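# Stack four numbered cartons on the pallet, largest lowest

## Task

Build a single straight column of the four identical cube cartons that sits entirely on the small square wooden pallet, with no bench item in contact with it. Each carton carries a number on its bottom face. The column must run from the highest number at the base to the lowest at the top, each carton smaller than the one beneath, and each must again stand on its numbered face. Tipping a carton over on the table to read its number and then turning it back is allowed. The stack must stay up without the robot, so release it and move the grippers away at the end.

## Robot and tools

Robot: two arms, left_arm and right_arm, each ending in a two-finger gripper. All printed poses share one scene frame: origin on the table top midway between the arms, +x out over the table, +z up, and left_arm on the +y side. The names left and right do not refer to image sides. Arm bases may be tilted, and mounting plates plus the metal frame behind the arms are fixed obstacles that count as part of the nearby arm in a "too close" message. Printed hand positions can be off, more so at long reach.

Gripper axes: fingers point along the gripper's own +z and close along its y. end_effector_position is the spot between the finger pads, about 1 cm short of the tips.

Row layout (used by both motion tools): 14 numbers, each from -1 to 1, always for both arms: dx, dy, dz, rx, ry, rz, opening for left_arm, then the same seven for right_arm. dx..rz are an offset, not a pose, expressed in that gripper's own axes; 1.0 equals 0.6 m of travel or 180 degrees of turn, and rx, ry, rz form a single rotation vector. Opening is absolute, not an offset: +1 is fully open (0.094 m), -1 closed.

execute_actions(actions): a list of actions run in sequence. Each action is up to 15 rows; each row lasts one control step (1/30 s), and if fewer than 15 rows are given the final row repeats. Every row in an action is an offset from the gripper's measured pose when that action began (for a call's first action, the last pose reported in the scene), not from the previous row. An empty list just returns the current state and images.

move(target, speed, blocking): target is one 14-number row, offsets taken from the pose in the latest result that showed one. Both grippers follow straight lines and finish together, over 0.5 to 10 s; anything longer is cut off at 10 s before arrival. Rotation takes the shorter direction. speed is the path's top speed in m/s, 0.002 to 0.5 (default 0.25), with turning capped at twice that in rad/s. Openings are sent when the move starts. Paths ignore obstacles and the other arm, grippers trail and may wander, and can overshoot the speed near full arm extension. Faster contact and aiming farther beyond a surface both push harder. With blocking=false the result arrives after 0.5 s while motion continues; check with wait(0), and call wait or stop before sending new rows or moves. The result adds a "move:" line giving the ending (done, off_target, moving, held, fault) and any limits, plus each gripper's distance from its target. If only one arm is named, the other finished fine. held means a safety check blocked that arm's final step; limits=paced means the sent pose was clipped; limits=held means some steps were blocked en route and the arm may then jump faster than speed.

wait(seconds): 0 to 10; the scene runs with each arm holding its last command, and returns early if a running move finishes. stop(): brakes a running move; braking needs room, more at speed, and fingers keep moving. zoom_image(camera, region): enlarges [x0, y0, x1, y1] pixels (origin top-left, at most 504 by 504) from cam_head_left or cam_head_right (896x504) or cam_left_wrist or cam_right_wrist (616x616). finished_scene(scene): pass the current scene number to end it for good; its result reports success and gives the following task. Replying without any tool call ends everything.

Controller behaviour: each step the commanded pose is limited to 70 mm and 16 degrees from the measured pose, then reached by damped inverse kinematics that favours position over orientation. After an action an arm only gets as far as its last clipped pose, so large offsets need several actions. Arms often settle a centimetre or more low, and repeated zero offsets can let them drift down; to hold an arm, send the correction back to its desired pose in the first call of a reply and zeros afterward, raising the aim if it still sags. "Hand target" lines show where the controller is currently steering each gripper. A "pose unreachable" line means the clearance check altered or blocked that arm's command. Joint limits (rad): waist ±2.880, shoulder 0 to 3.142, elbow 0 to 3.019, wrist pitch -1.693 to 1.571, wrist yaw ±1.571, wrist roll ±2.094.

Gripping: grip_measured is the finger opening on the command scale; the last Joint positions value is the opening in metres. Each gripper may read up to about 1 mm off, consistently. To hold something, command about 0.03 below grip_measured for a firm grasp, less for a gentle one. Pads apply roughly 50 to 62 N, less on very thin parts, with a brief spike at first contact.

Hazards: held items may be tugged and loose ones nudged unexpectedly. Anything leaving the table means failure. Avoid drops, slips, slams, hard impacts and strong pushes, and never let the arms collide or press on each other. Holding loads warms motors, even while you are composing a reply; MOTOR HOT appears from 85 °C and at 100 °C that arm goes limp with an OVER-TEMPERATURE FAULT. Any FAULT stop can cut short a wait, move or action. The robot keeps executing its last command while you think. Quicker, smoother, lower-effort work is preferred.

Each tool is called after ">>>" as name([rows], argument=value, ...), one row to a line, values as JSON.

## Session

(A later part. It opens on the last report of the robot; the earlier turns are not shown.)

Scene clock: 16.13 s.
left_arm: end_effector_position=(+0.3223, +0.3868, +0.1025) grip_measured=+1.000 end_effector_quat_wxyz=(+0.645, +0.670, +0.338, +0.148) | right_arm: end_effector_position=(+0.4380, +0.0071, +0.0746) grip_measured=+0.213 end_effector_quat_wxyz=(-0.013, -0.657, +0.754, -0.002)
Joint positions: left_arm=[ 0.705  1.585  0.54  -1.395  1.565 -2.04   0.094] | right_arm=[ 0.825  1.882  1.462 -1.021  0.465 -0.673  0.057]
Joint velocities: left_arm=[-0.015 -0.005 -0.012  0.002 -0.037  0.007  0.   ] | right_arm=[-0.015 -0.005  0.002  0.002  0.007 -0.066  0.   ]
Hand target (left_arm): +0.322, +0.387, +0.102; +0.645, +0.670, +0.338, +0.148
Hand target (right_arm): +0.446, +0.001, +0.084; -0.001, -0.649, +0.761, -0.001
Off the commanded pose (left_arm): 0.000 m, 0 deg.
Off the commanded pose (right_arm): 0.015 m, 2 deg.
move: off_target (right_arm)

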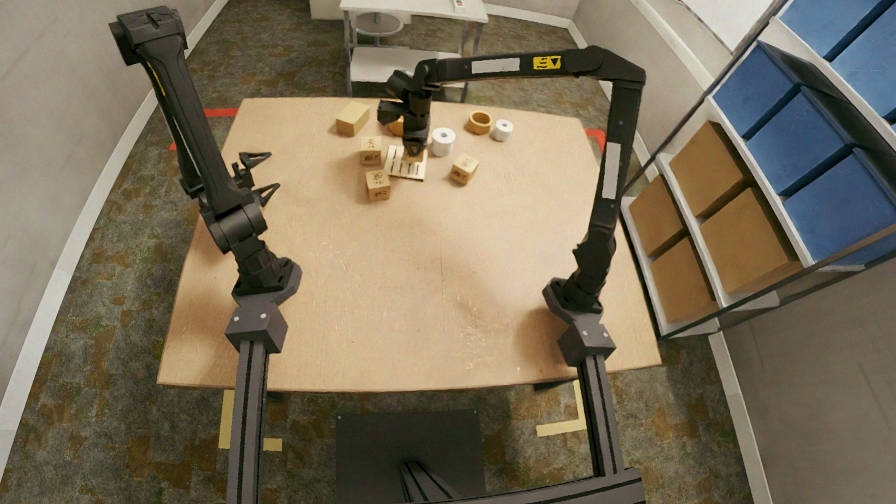

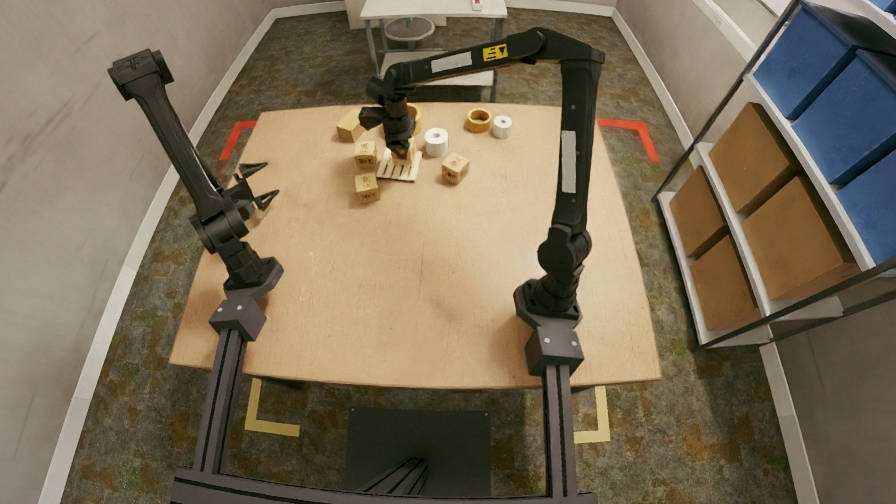

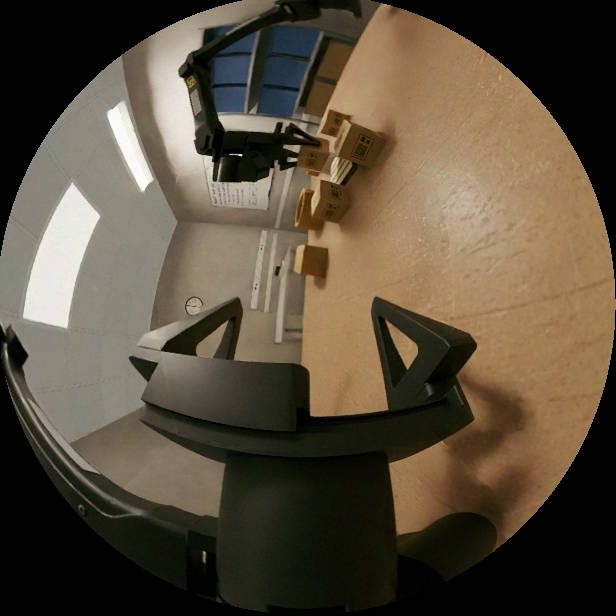

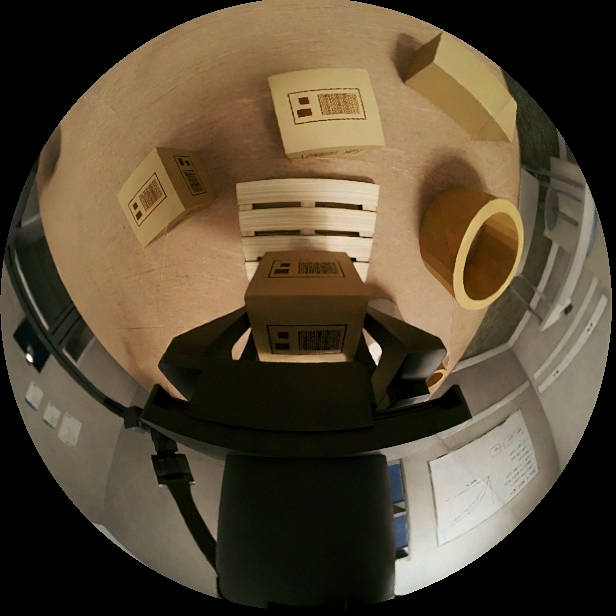

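>>> move(target=[0,0,0,0,0,0,1,-0.06,0,-0.01,0,0,0,0.175], speed=0.08)

>>> zoom_image(camera="cam_head_left", region=[350,90,470,210])

Scene clock: 17.23 s.
left_arm: end_effector_position=(+0.3223, +0.3868, +0.1025) grip_measured=+1.000 end_effector_quat_wxyz=(+0.645, +0.670, +0.338, +0.148) | right_arm: end_effector_position=(+0.4354, +0.0267, +0.0766) grip_measured=+0.212 end_effector_quat_wxyz=(-0.021, -0.661, +0.750, -0.002)
Joint positions: left_arm=[ 0.705  1.585  0.54  -1.395  1.565 -2.04   0.094] | right_arm=[ 0.852  1.927  1.524 -1.07   0.468 -0.648  0.057]
Joint velocities: left_arm=[-0.005 -0.005 -0.012 -0.002  0.022  0.022  0.   ] | right_arm=[-0.005 -0.015 -0.037 -0.002 -0.007  0.022 -0.001]
Hand target (left_arm): +0.322, +0.387, +0.102; +0.645, +0.670, +0.338, +0.148
Hand target (right_arm): +0.443, +0.042, +0.080; -0.013, -0.657, +0.754, -0.002
Off the commanded pose (left_arm): 0.000 m, 0 deg.
Off the commanded pose (right_arm): 0.018 m, 1 deg.
move: off_target (right_arm)

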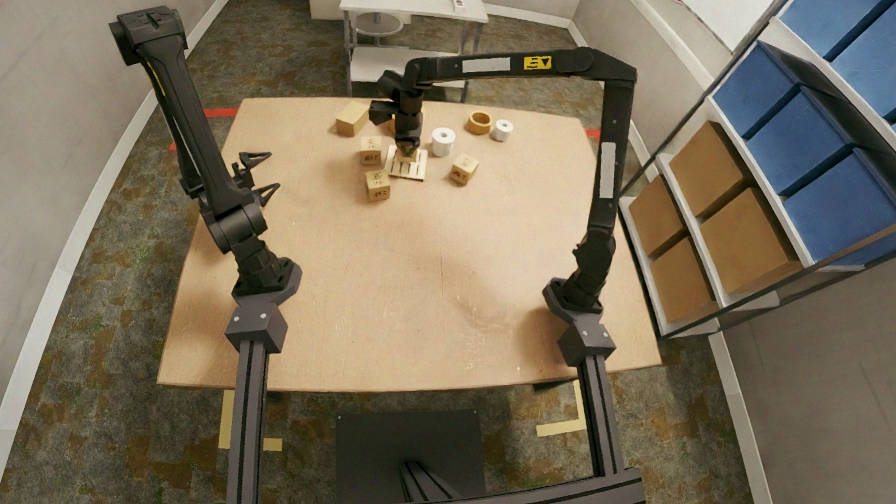

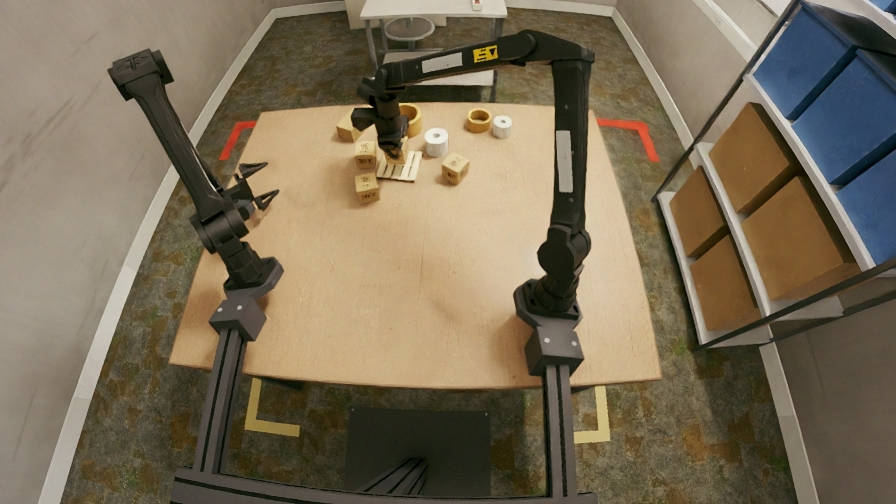

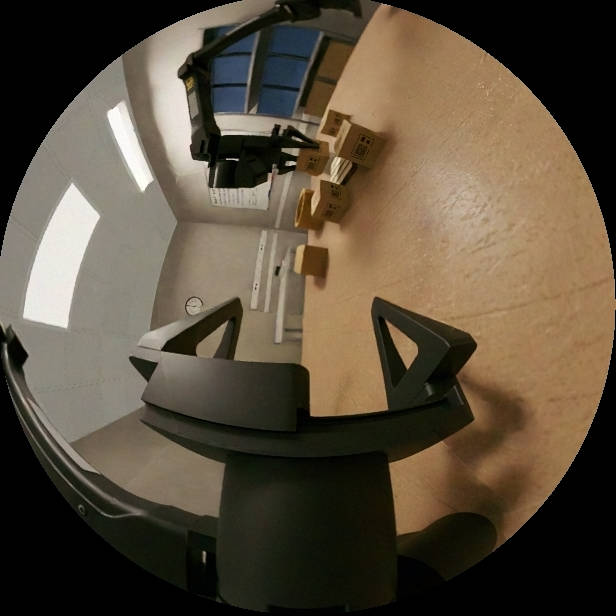

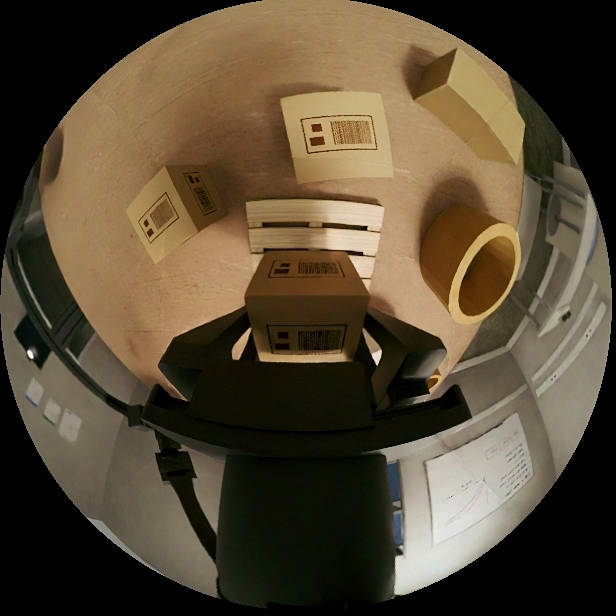

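Region (350, 90, 470, 210) of cam_head_left's 896x504 image, scaled by 4.200, with more detail than that image has.

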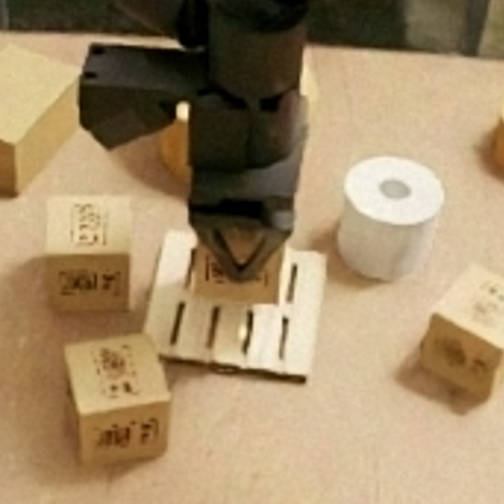

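Centred. Descend.

>>> move(target=[0,0,0,0,0,0,1,0,-0.015,0.06,0.008,-0.01,0,0.175], speed=0.04)

>>> execute_actions([
  [[0,0,0,0,0,0,1,0,0,0,0,0,0,1]],
  [[0,0,0,0,0,0,1,0,0,0,0,0,0,1]],
])

>>> move(target=[0,0,0,0,0,0,1,-0.01,-0.02,-0.16,0,0,0,1])

>>> move(target=[0,0,0,0,0,0,1,-0.17,-0.03,0.02,0,0,-0.03,1])

Scene clock: 18.73 s.
left_arm: end_effector_position=(+0.3223, +0.3868, +0.1025) grip_measured=+1.000 end_effector_quat_wxyz=(+0.645, +0.670, +0.338, +0.148) | right_arm: end_effector_position=(+0.4483, +0.0285, +0.0592) grip_measured=+0.213 end_effector_quat_wxyz=(+0.013, -0.656, +0.755, -0.000)
Joint positions: left_arm=[ 0.705  1.585  0.54  -1.395  1.565 -2.04   0.094] | right_arm=[ 0.827  1.927  1.487 -0.944  0.464 -0.695  0.057]
Joint velocities: left_arm=[ 0.005  0.005  0.002 -0.007  0.022  0.051  0.   ] | right_arm=[-0.005 -0.015 -0.002 -0.012 -0.022  0.007  0.   ]
Hand target (left_arm): +0.322, +0.387, +0.102; +0.645, +0.670, +0.338, +0.148
Hand target (right_arm): +0.444, +0.024, +0.041; -0.001, -0.662, +0.750, -0.001
Off the commanded pose (left_arm): 0.000 m, 0 deg.
Off the commanded pose (right_arm): 0.020 m, 2 deg.
move: off_target (right_arm)

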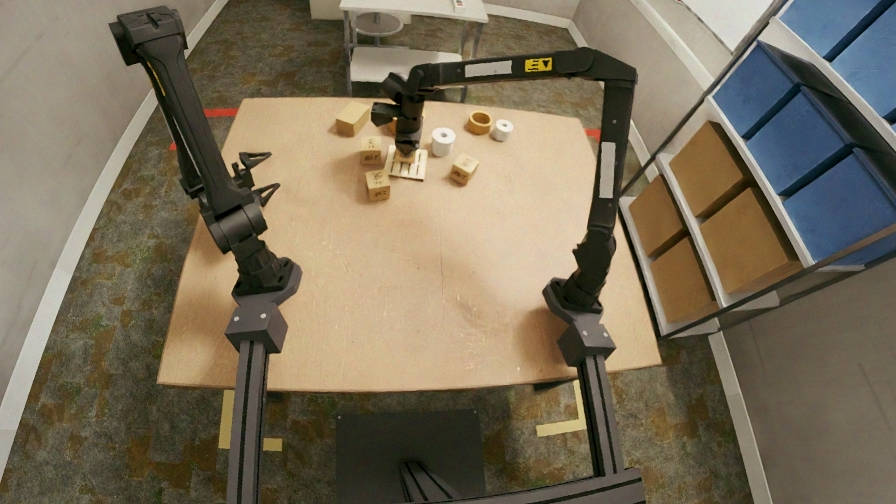

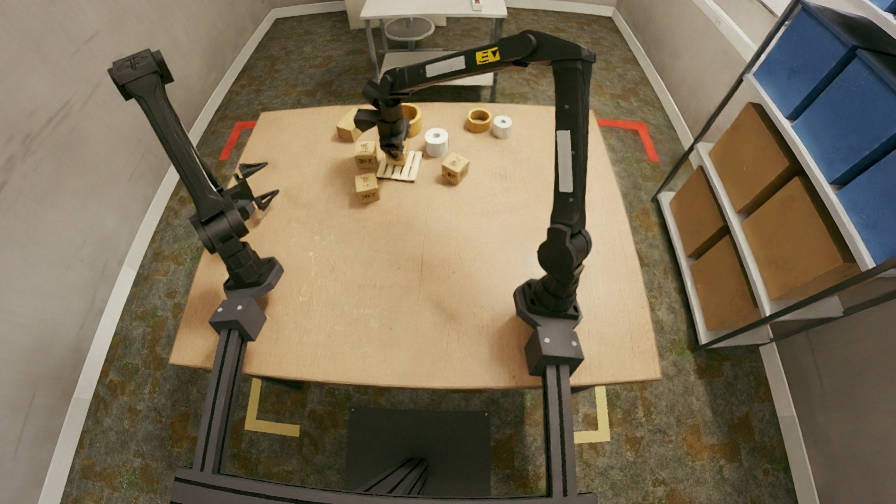

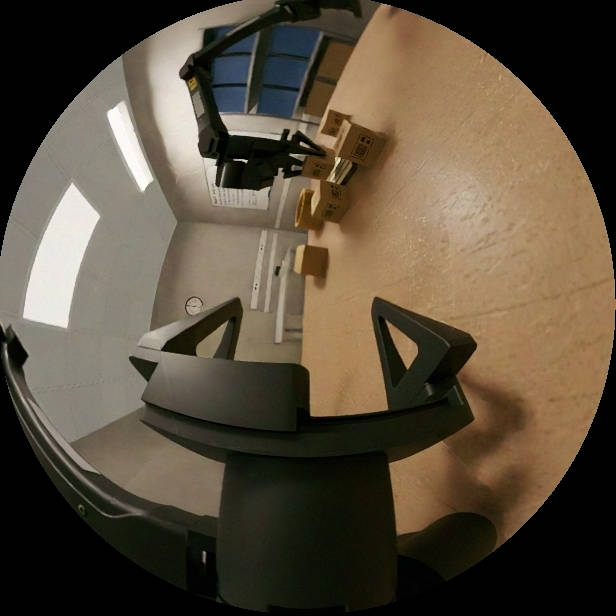

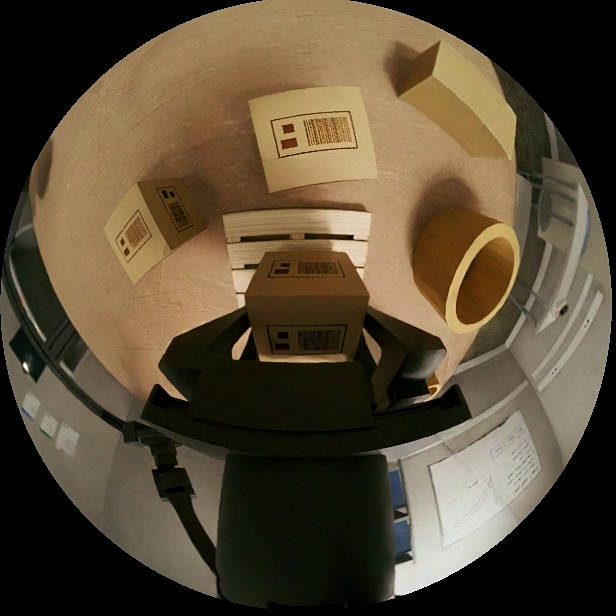

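Scene clock: 19.73 s.
left_arm: end_effector_position=(+0.3223, +0.3868, +0.1025) grip_measured=+1.000 end_effector_quat_wxyz=(+0.645, +0.670, +0.338, +0.148) | right_arm: end_effector_position=(+0.4483, +0.0285, +0.0592) grip_measured=+1.000 end_effector_quat_wxyz=(+0.013, -0.656, +0.755, -0.000)
Joint positions: left_arm=[ 0.705  1.585  0.54  -1.395  1.565 -2.04   0.094] | right_arm=[ 0.827  1.927  1.487 -0.944  0.464 -0.695  0.094]
Joint velocities: left_arm=[-0.015 -0.015  0.017 -0.012 -0.081 -0.081  0.   ] | right_arm=[-0.005  0.015 -0.002  0.002  0.037 -0.037  0.   ]
Hand target (left_arm): +0.322, +0.387, +0.102; +0.645, +0.670, +0.338, +0.148
Hand target (right_arm): +0.448, +0.028, +0.059; +0.013, -0.656, +0.755, -0.000
Off the commanded pose (left_arm): 0.000 m, 0 deg.
Off the commanded pose (right_arm): 0.000 m, 0 deg.

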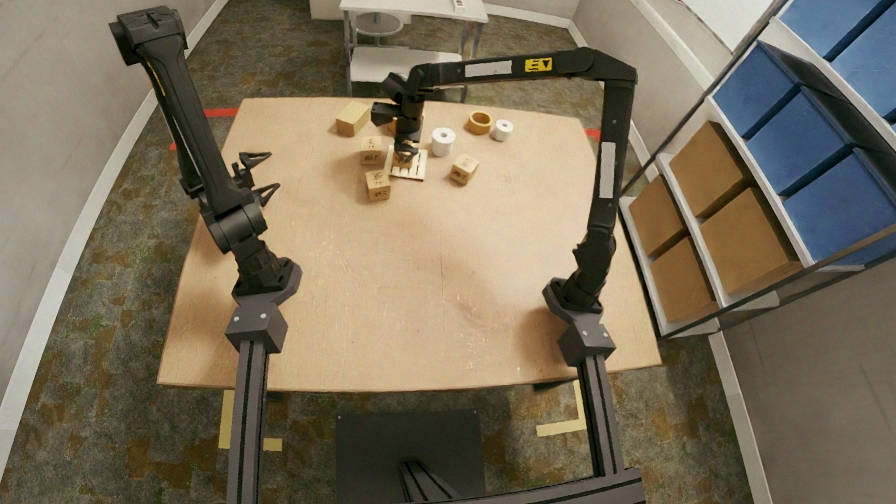

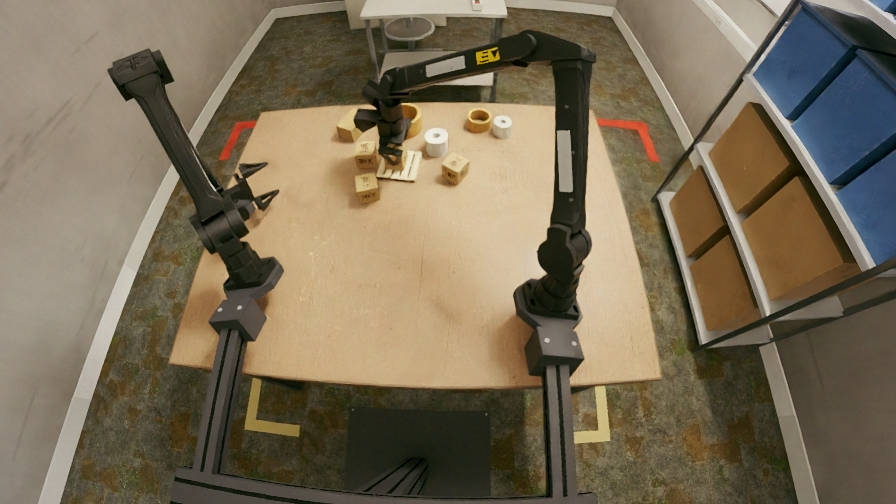

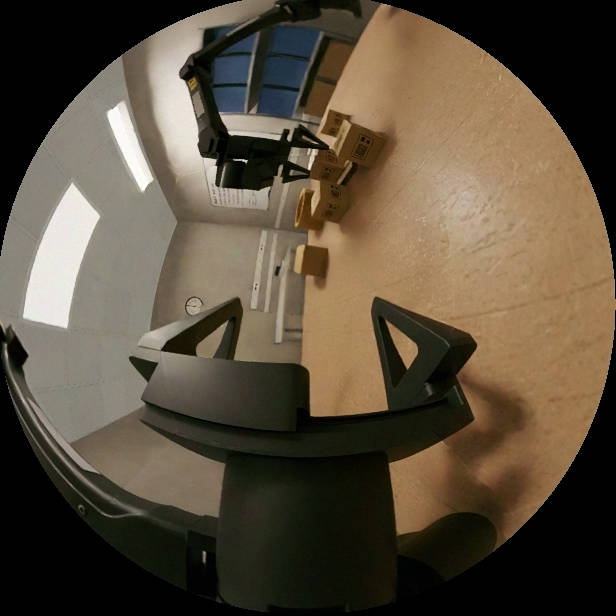

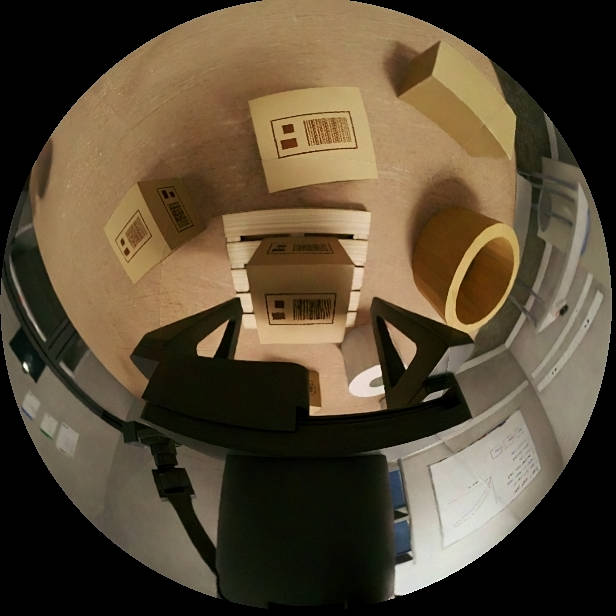

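Scene clock: 20.67 s.
left_arm: end_effector_position=(+0.3223, +0.3868, +0.1025) grip_measured=+1.000 end_effector_quat_wxyz=(+0.645, +0.670, +0.338, +0.148) | right_arm: end_effector_position=(+0.4462, +0.0264, +0.1421) grip_measured=+1.000 end_effector_quat_wxyz=(+0.002, +0.666, -0.746, +0.002)
Joint positions: left_arm=[ 0.705  1.585  0.54  -1.395  1.565 -2.04   0.094] | right_arm=[ 0.892  1.85   1.577 -1.177  0.475 -0.636  0.094]
Joint velocities: left_arm=[-0.005 -0.005  0.002 -0.002  0.022 -0.022  0.   ] | right_arm=[-0.005 -0.005  0.002 -0.012 -0.007  0.022  0.   ]
Hand target (left_arm): +0.322, +0.387, +0.102; +0.645, +0.670, +0.338, +0.148
Hand target (right_arm): +0.457, +0.031, +0.155; +0.012, -0.656, +0.754, -0.001
Off the commanded pose (left_arm): 0.000 m, 0 deg.
Off the commanded pose (right_arm): 0.019 m, 2 deg.
move: off_target (right_arm); limits=paced

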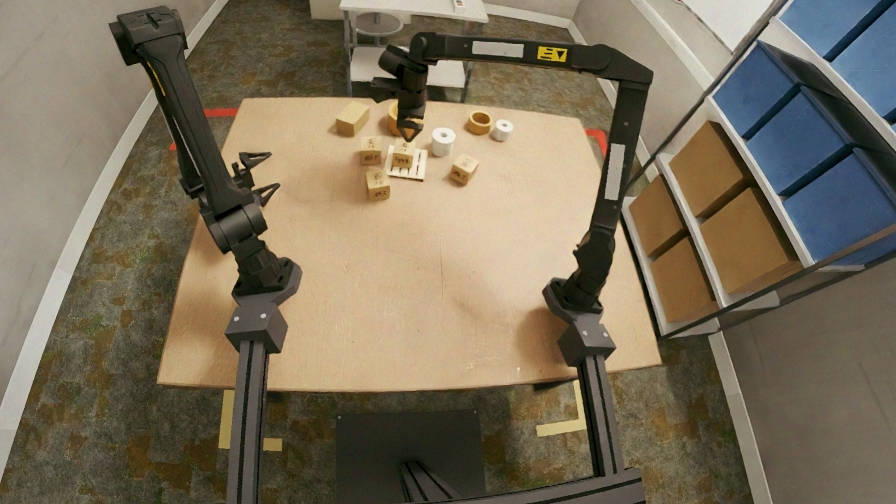

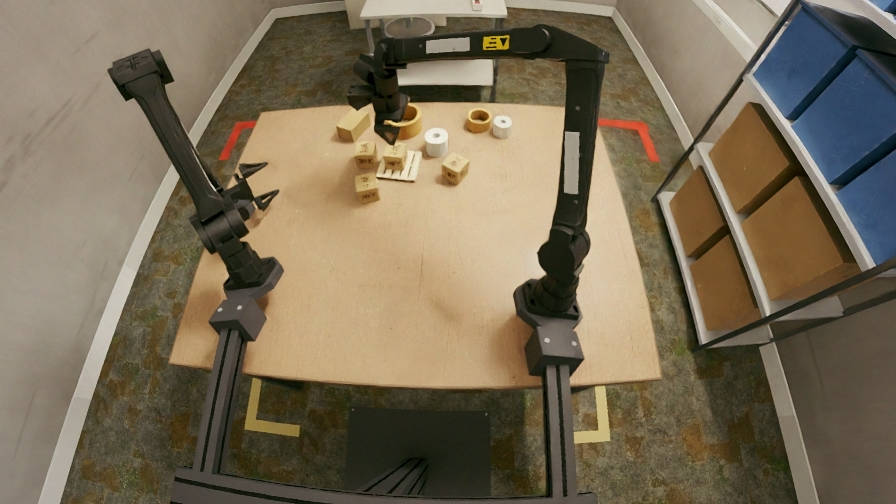

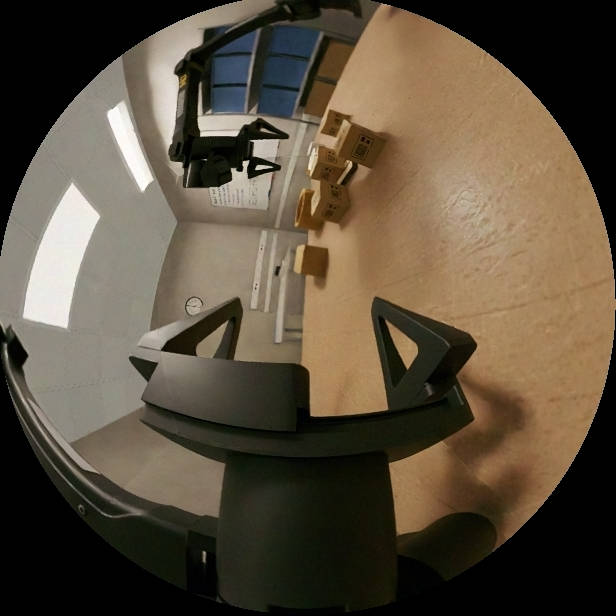

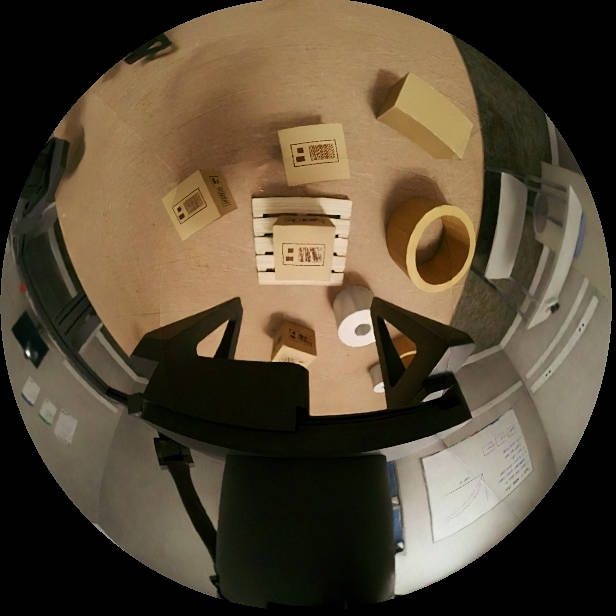

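Scene clock: 21.80 s.
left_arm: end_effector_position=(+0.3223, +0.3868, +0.1025) grip_measured=+1.000 end_effector_quat_wxyz=(+0.645, +0.670, +0.338, +0.148) | right_arm: end_effector_position=(+0.4689, +0.1142, +0.1237) grip_measured=+1.000 end_effector_quat_wxyz=(+0.012, +0.697, -0.717, +0.003)
Joint positions: left_arm=[ 0.705  1.585  0.54  -1.395  1.565 -2.04   0.094] | right_arm=[ 0.938  2.113  1.924 -1.308  0.48  -0.656  0.094]
Joint velocities: left_arm=[-0.005 -0.005  0.007 -0.012  0.037  0.051  0.   ] | right_arm=[-0.015 -0.015  0.002 -0.012 -0.022 -0.051  0.   ]
Hand target (left_arm): +0.322, +0.387, +0.102; +0.645, +0.670, +0.338, +0.148
Hand target (right_arm): +0.477, +0.125, +0.130; +0.002, +0.701, -0.714, +0.002
Off the commanded pose (left_arm): 0.000 m, 0 deg.
Off the commanded pose (right_arm): 0.015 m, 1 deg.
move: off_target (right_arm)

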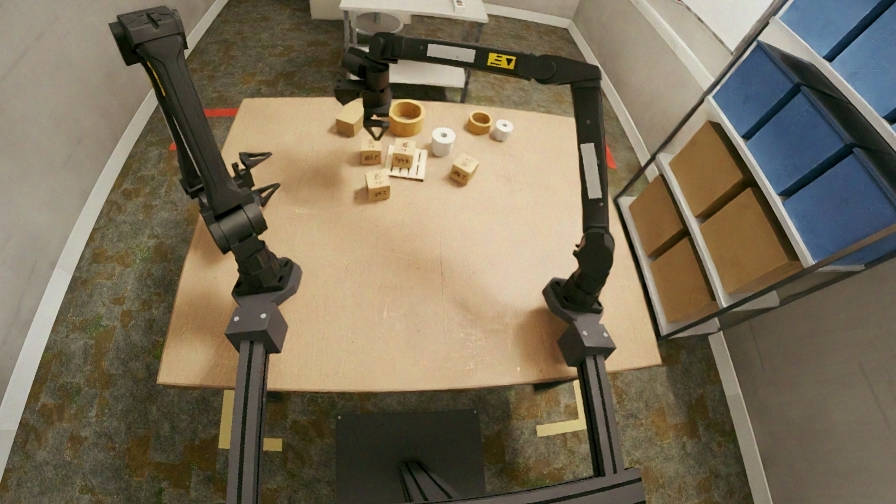

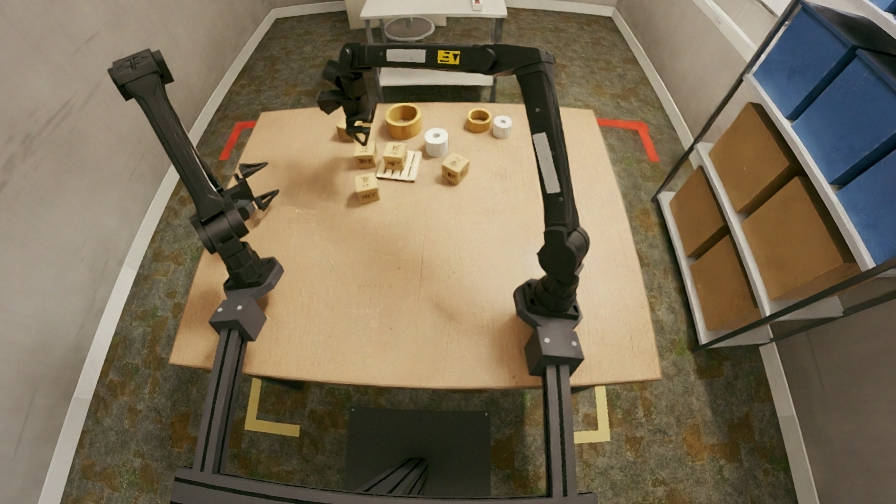

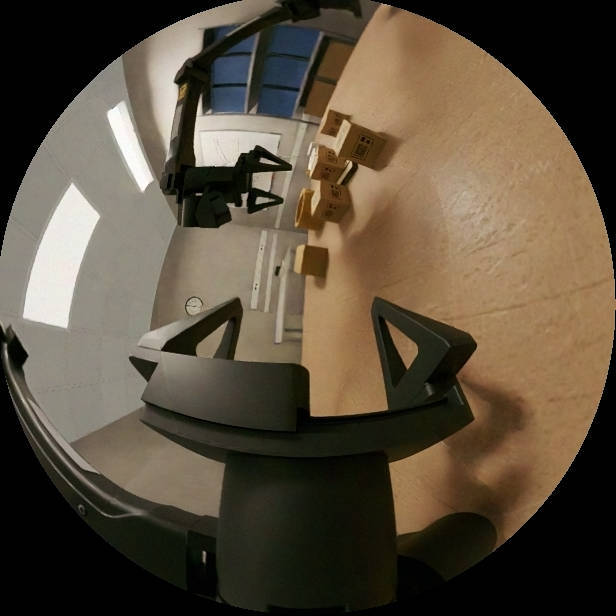

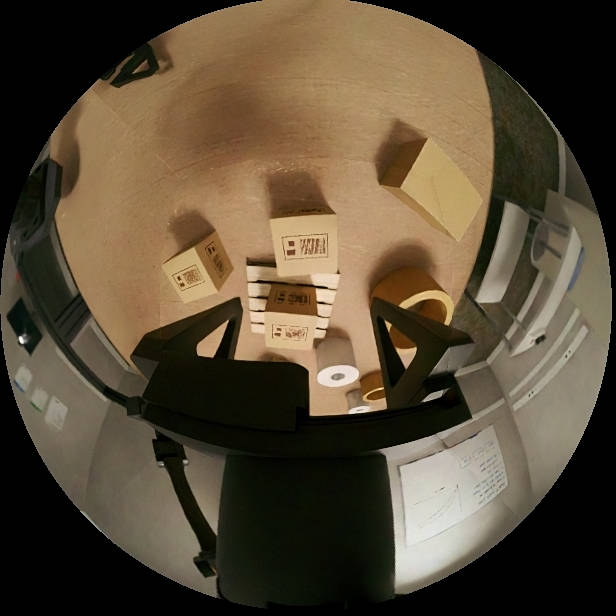

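>>> move(target=[0,0,0,0,0,0,1,-0.03,0.015,0.175,0.005,-0.008,-0.02,1], speed=0.12)

Scene clock: 23.33 s.
left_arm: end_effector_position=(+0.3223, +0.3868, +0.1025) grip_measured=+1.000 end_effector_quat_wxyz=(+0.645, +0.670, +0.338, +0.148) | right_arm: end_effector_position=(+0.4631, +0.1345, +0.0394) grip_measured=+1.000 end_effector_quat_wxyz=(-0.015, +0.715, -0.699, -0.002)
Joint positions: left_arm=[ 0.705  1.585  0.54  -1.395  1.565 -2.04   0.094] | right_arm=[ 0.902  2.194  1.838 -1.061  0.47  -0.776  0.094]
Joint velocities: left_arm=[-0.005 -0.005  0.002 -0.002  0.066  0.037  0.   ] | right_arm=[-0.015  0.005  0.002 -0.002 -0.066 -0.022  0.   ]
Hand target (left_arm): +0.322, +0.387, +0.102; +0.645, +0.670, +0.338, +0.148
Hand target (right_arm): +0.460, +0.130, +0.019; -0.002, +0.719, -0.695, -0.001
Off the commanded pose (left_arm): 0.000 m, 0 deg.
Off the commanded pose (right_arm): 0.022 m, 2 deg.
move: off_target (right_arm)

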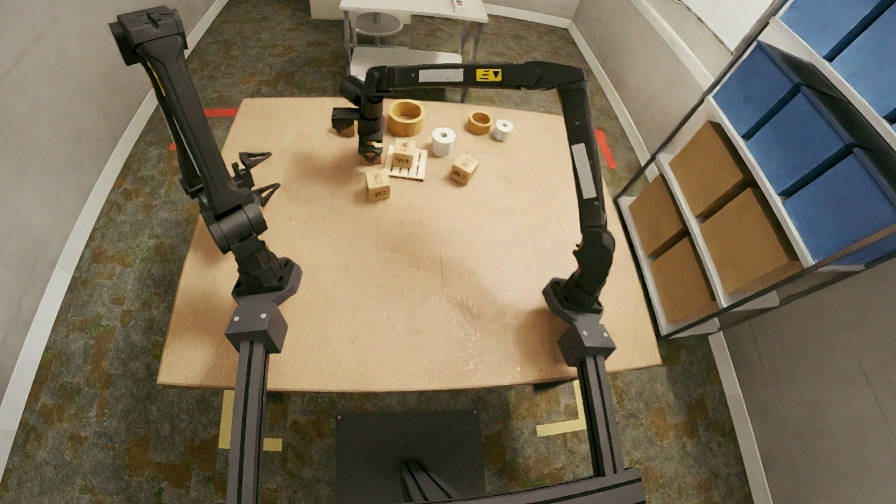

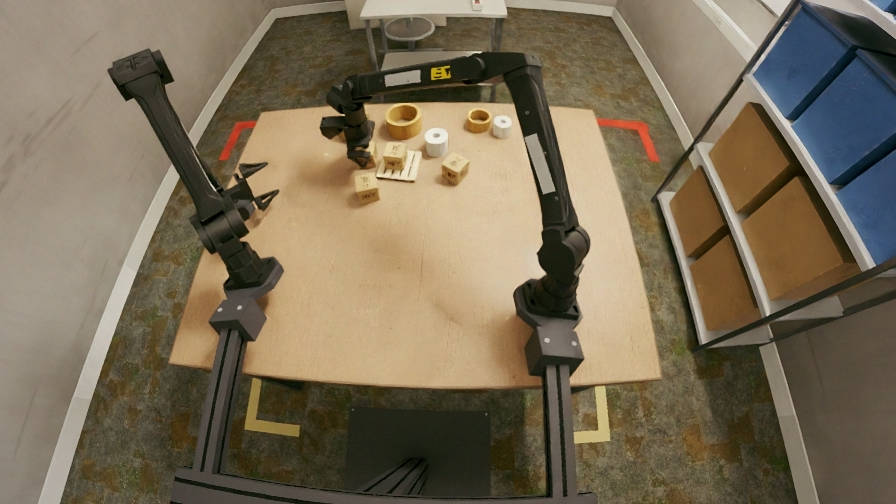

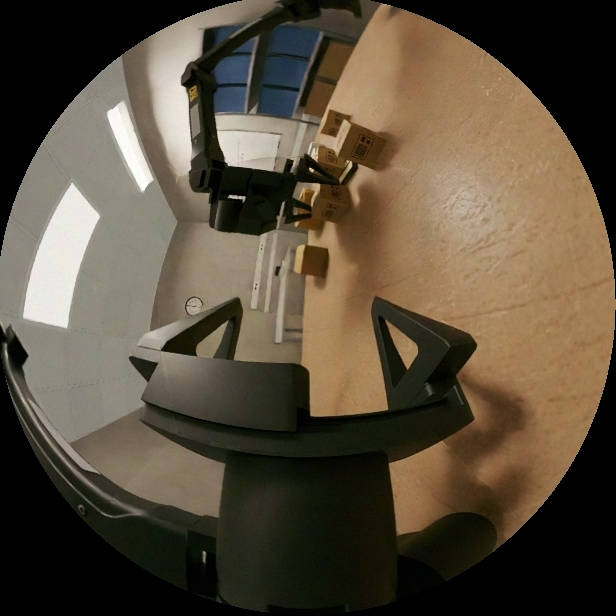

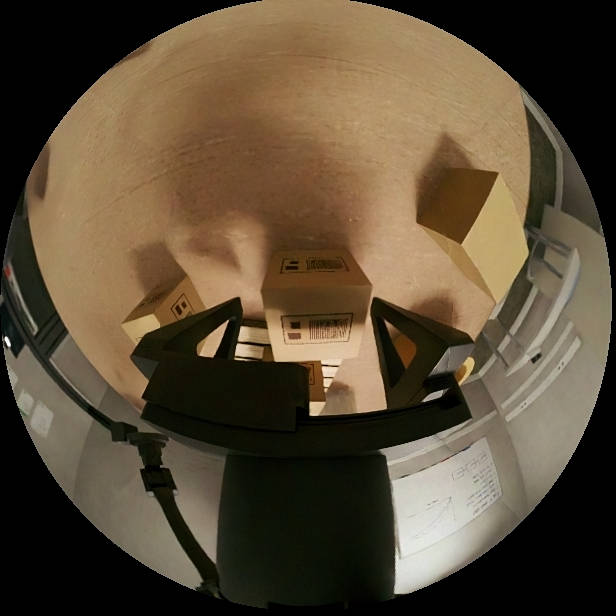

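>>> execute_actions([
  [[0,0,0,0,0,0,1,0.01,-0.02,0.04,0,0,-0.02,1]],
  [[0,0,0,0,0,0,1,0,0,0,0,0,0,0.175]],
  [[0,0,0,0,0,0,1,0,0,0,0,0,0,0.175]],
])

>>> move(target=[0,0,0,0,0,0,1,-0.05,0,-0.25,0,-0.25,0,0.175])

>>> zoom_image(camera="cam_left_wrist", region=[200,60,380,240])

Scene clock: 25.27 s.
left_arm: end_effector_position=(+0.3223, +0.3868, +0.1025) grip_measured=+1.000 end_effector_quat_wxyz=(+0.645, +0.670, +0.338, +0.148) | right_arm: end_effector_position=(+0.4742, +0.1303, +0.0339) grip_measured=+0.214 end_effector_quat_wxyz=(-0.023, +0.733, -0.680, -0.002)
Joint positions: left_arm=[ 0.705  1.585  0.54  -1.395  1.565 -2.04   0.094] | right_arm=[ 0.884  2.194  1.838 -1.035  0.466 -0.856  0.057]
Joint velocities: left_arm=[-0.015 -0.005 -0.012 -0.017 -0.066 -0.037  0.   ] | right_arm=[-0.005 -0.005  0.007 -0.007 -0.051  0.007 -0.   ]
Hand target (left_arm): +0.322, +0.387, +0.102; +0.645, +0.670, +0.338, +0.148
Hand target (right_arm): +0.474, +0.130, +0.034; -0.023, +0.733, -0.680, -0.002
Off the commanded pose (left_arm): 0.000 m, 0 deg.
Off the commanded pose (right_arm): 0.000 m, 0 deg.

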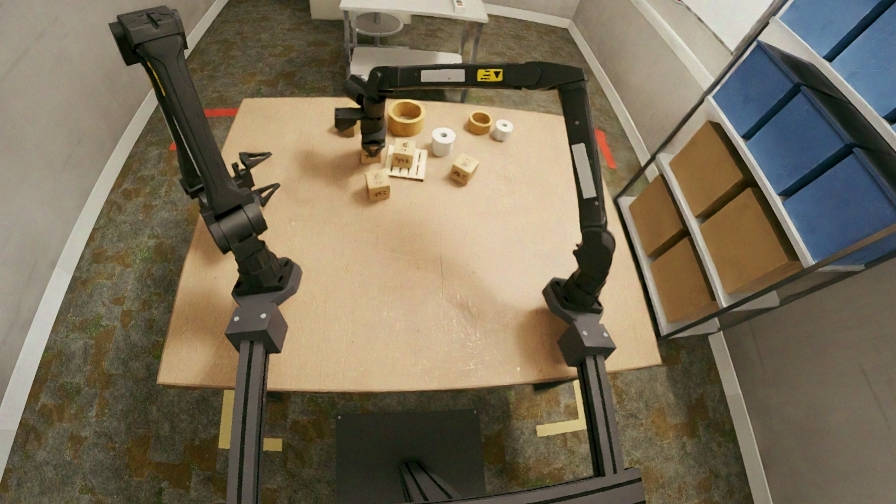

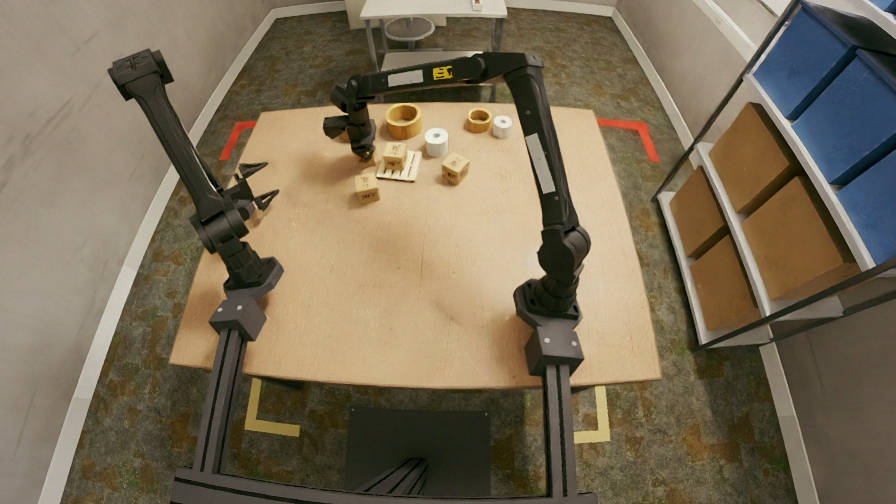

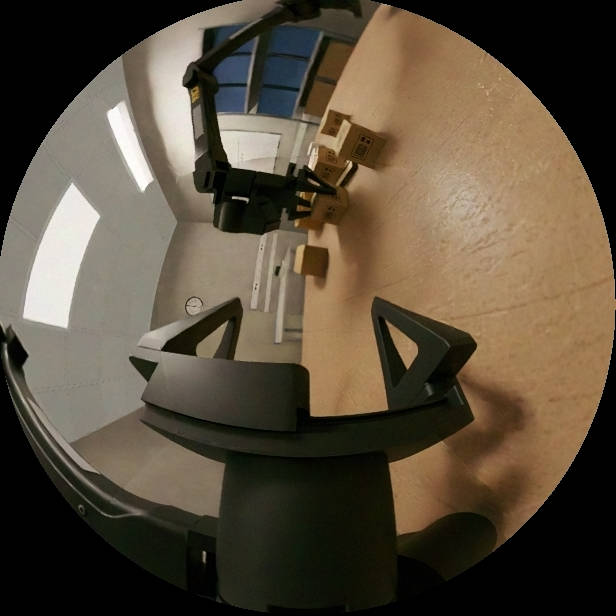

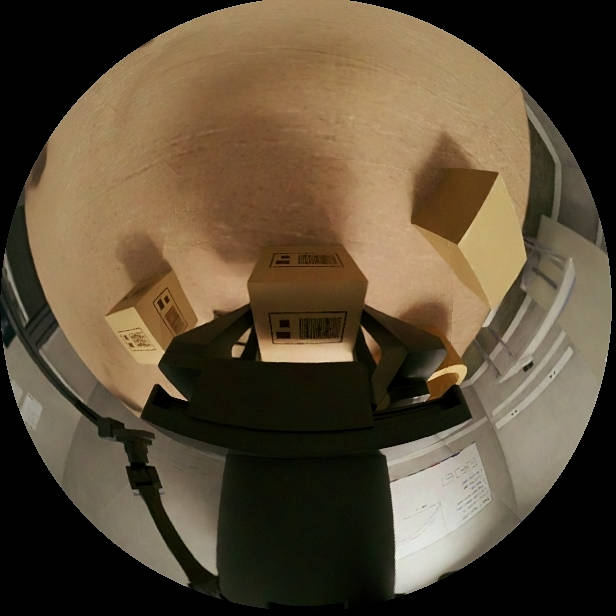

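Scene clock: 27.27 s.
left_arm: end_effector_position=(+0.3223, +0.3868, +0.1025) grip_measured=+1.000 end_effector_quat_wxyz=(+0.645, +0.670, +0.338, +0.148) | right_arm: end_effector_position=(+0.4525, +0.1655, +0.1757) grip_measured=+0.214 end_effector_quat_wxyz=(-0.268, +0.683, -0.616, -0.286)
Joint positions: left_arm=[ 0.705  1.585  0.54  -1.395  1.565 -2.04   0.094] | right_arm=[ 0.874  1.844  1.495 -0.585 -0.172 -0.952  0.057]
Joint velocities: left_arm=[-0.015 -0.005 -0.007 -0.017 -0.022 -0.066  0.   ] | right_arm=[ 0.005 -0.015 -0.012 -0.002  0.022  0.007  0.001]
Hand target (left_arm): +0.322, +0.387, +0.102; +0.645, +0.670, +0.338, +0.148
Hand target (right_arm): +0.465, +0.156, +0.185; -0.283, +0.679, -0.617, -0.281
Off the commanded pose (left_arm): 0.000 m, 0 deg.
Off the commanded pose (right_arm): 0.021 m, 2 deg.
move: off_target (right_arm)

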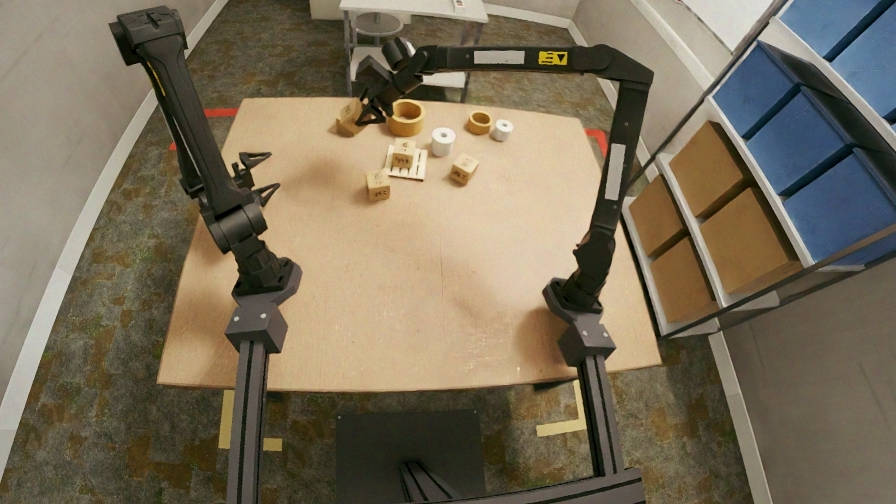

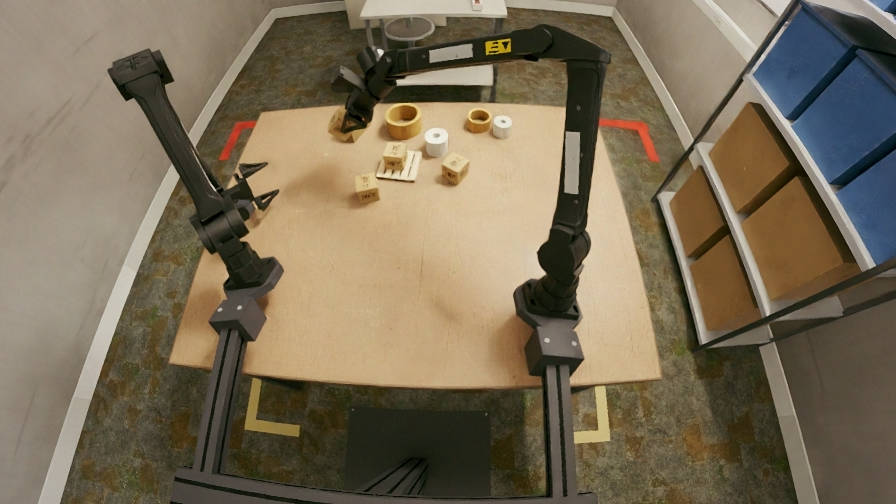

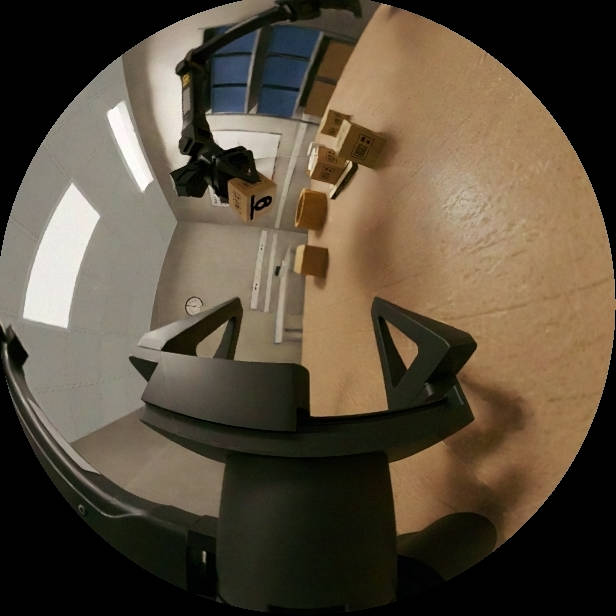

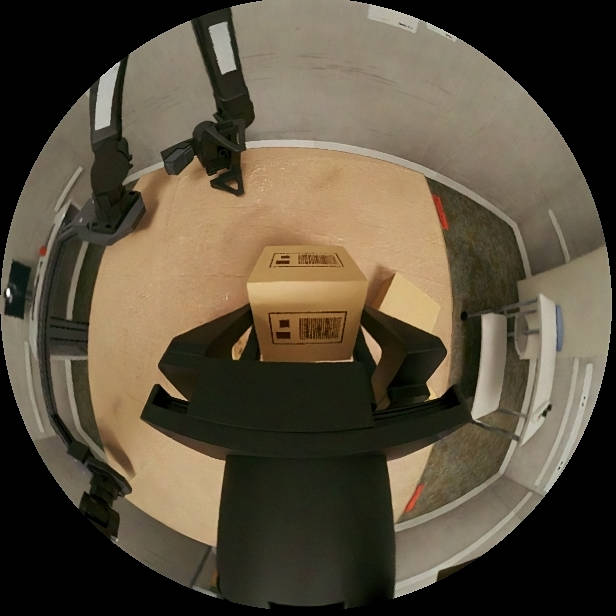

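Region (200, 60, 380, 240) of cam_left_wrist's 616x616 image, scaled by 2.800, with more detail than that image has.

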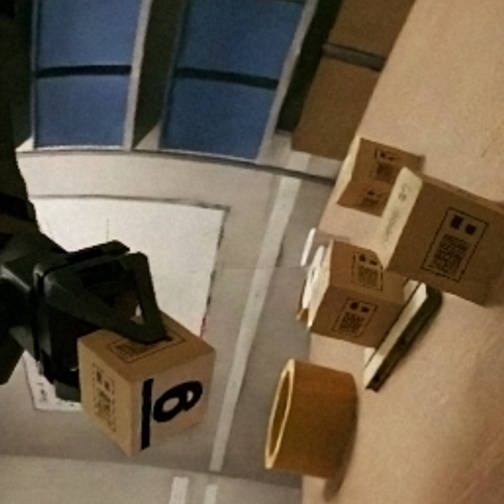

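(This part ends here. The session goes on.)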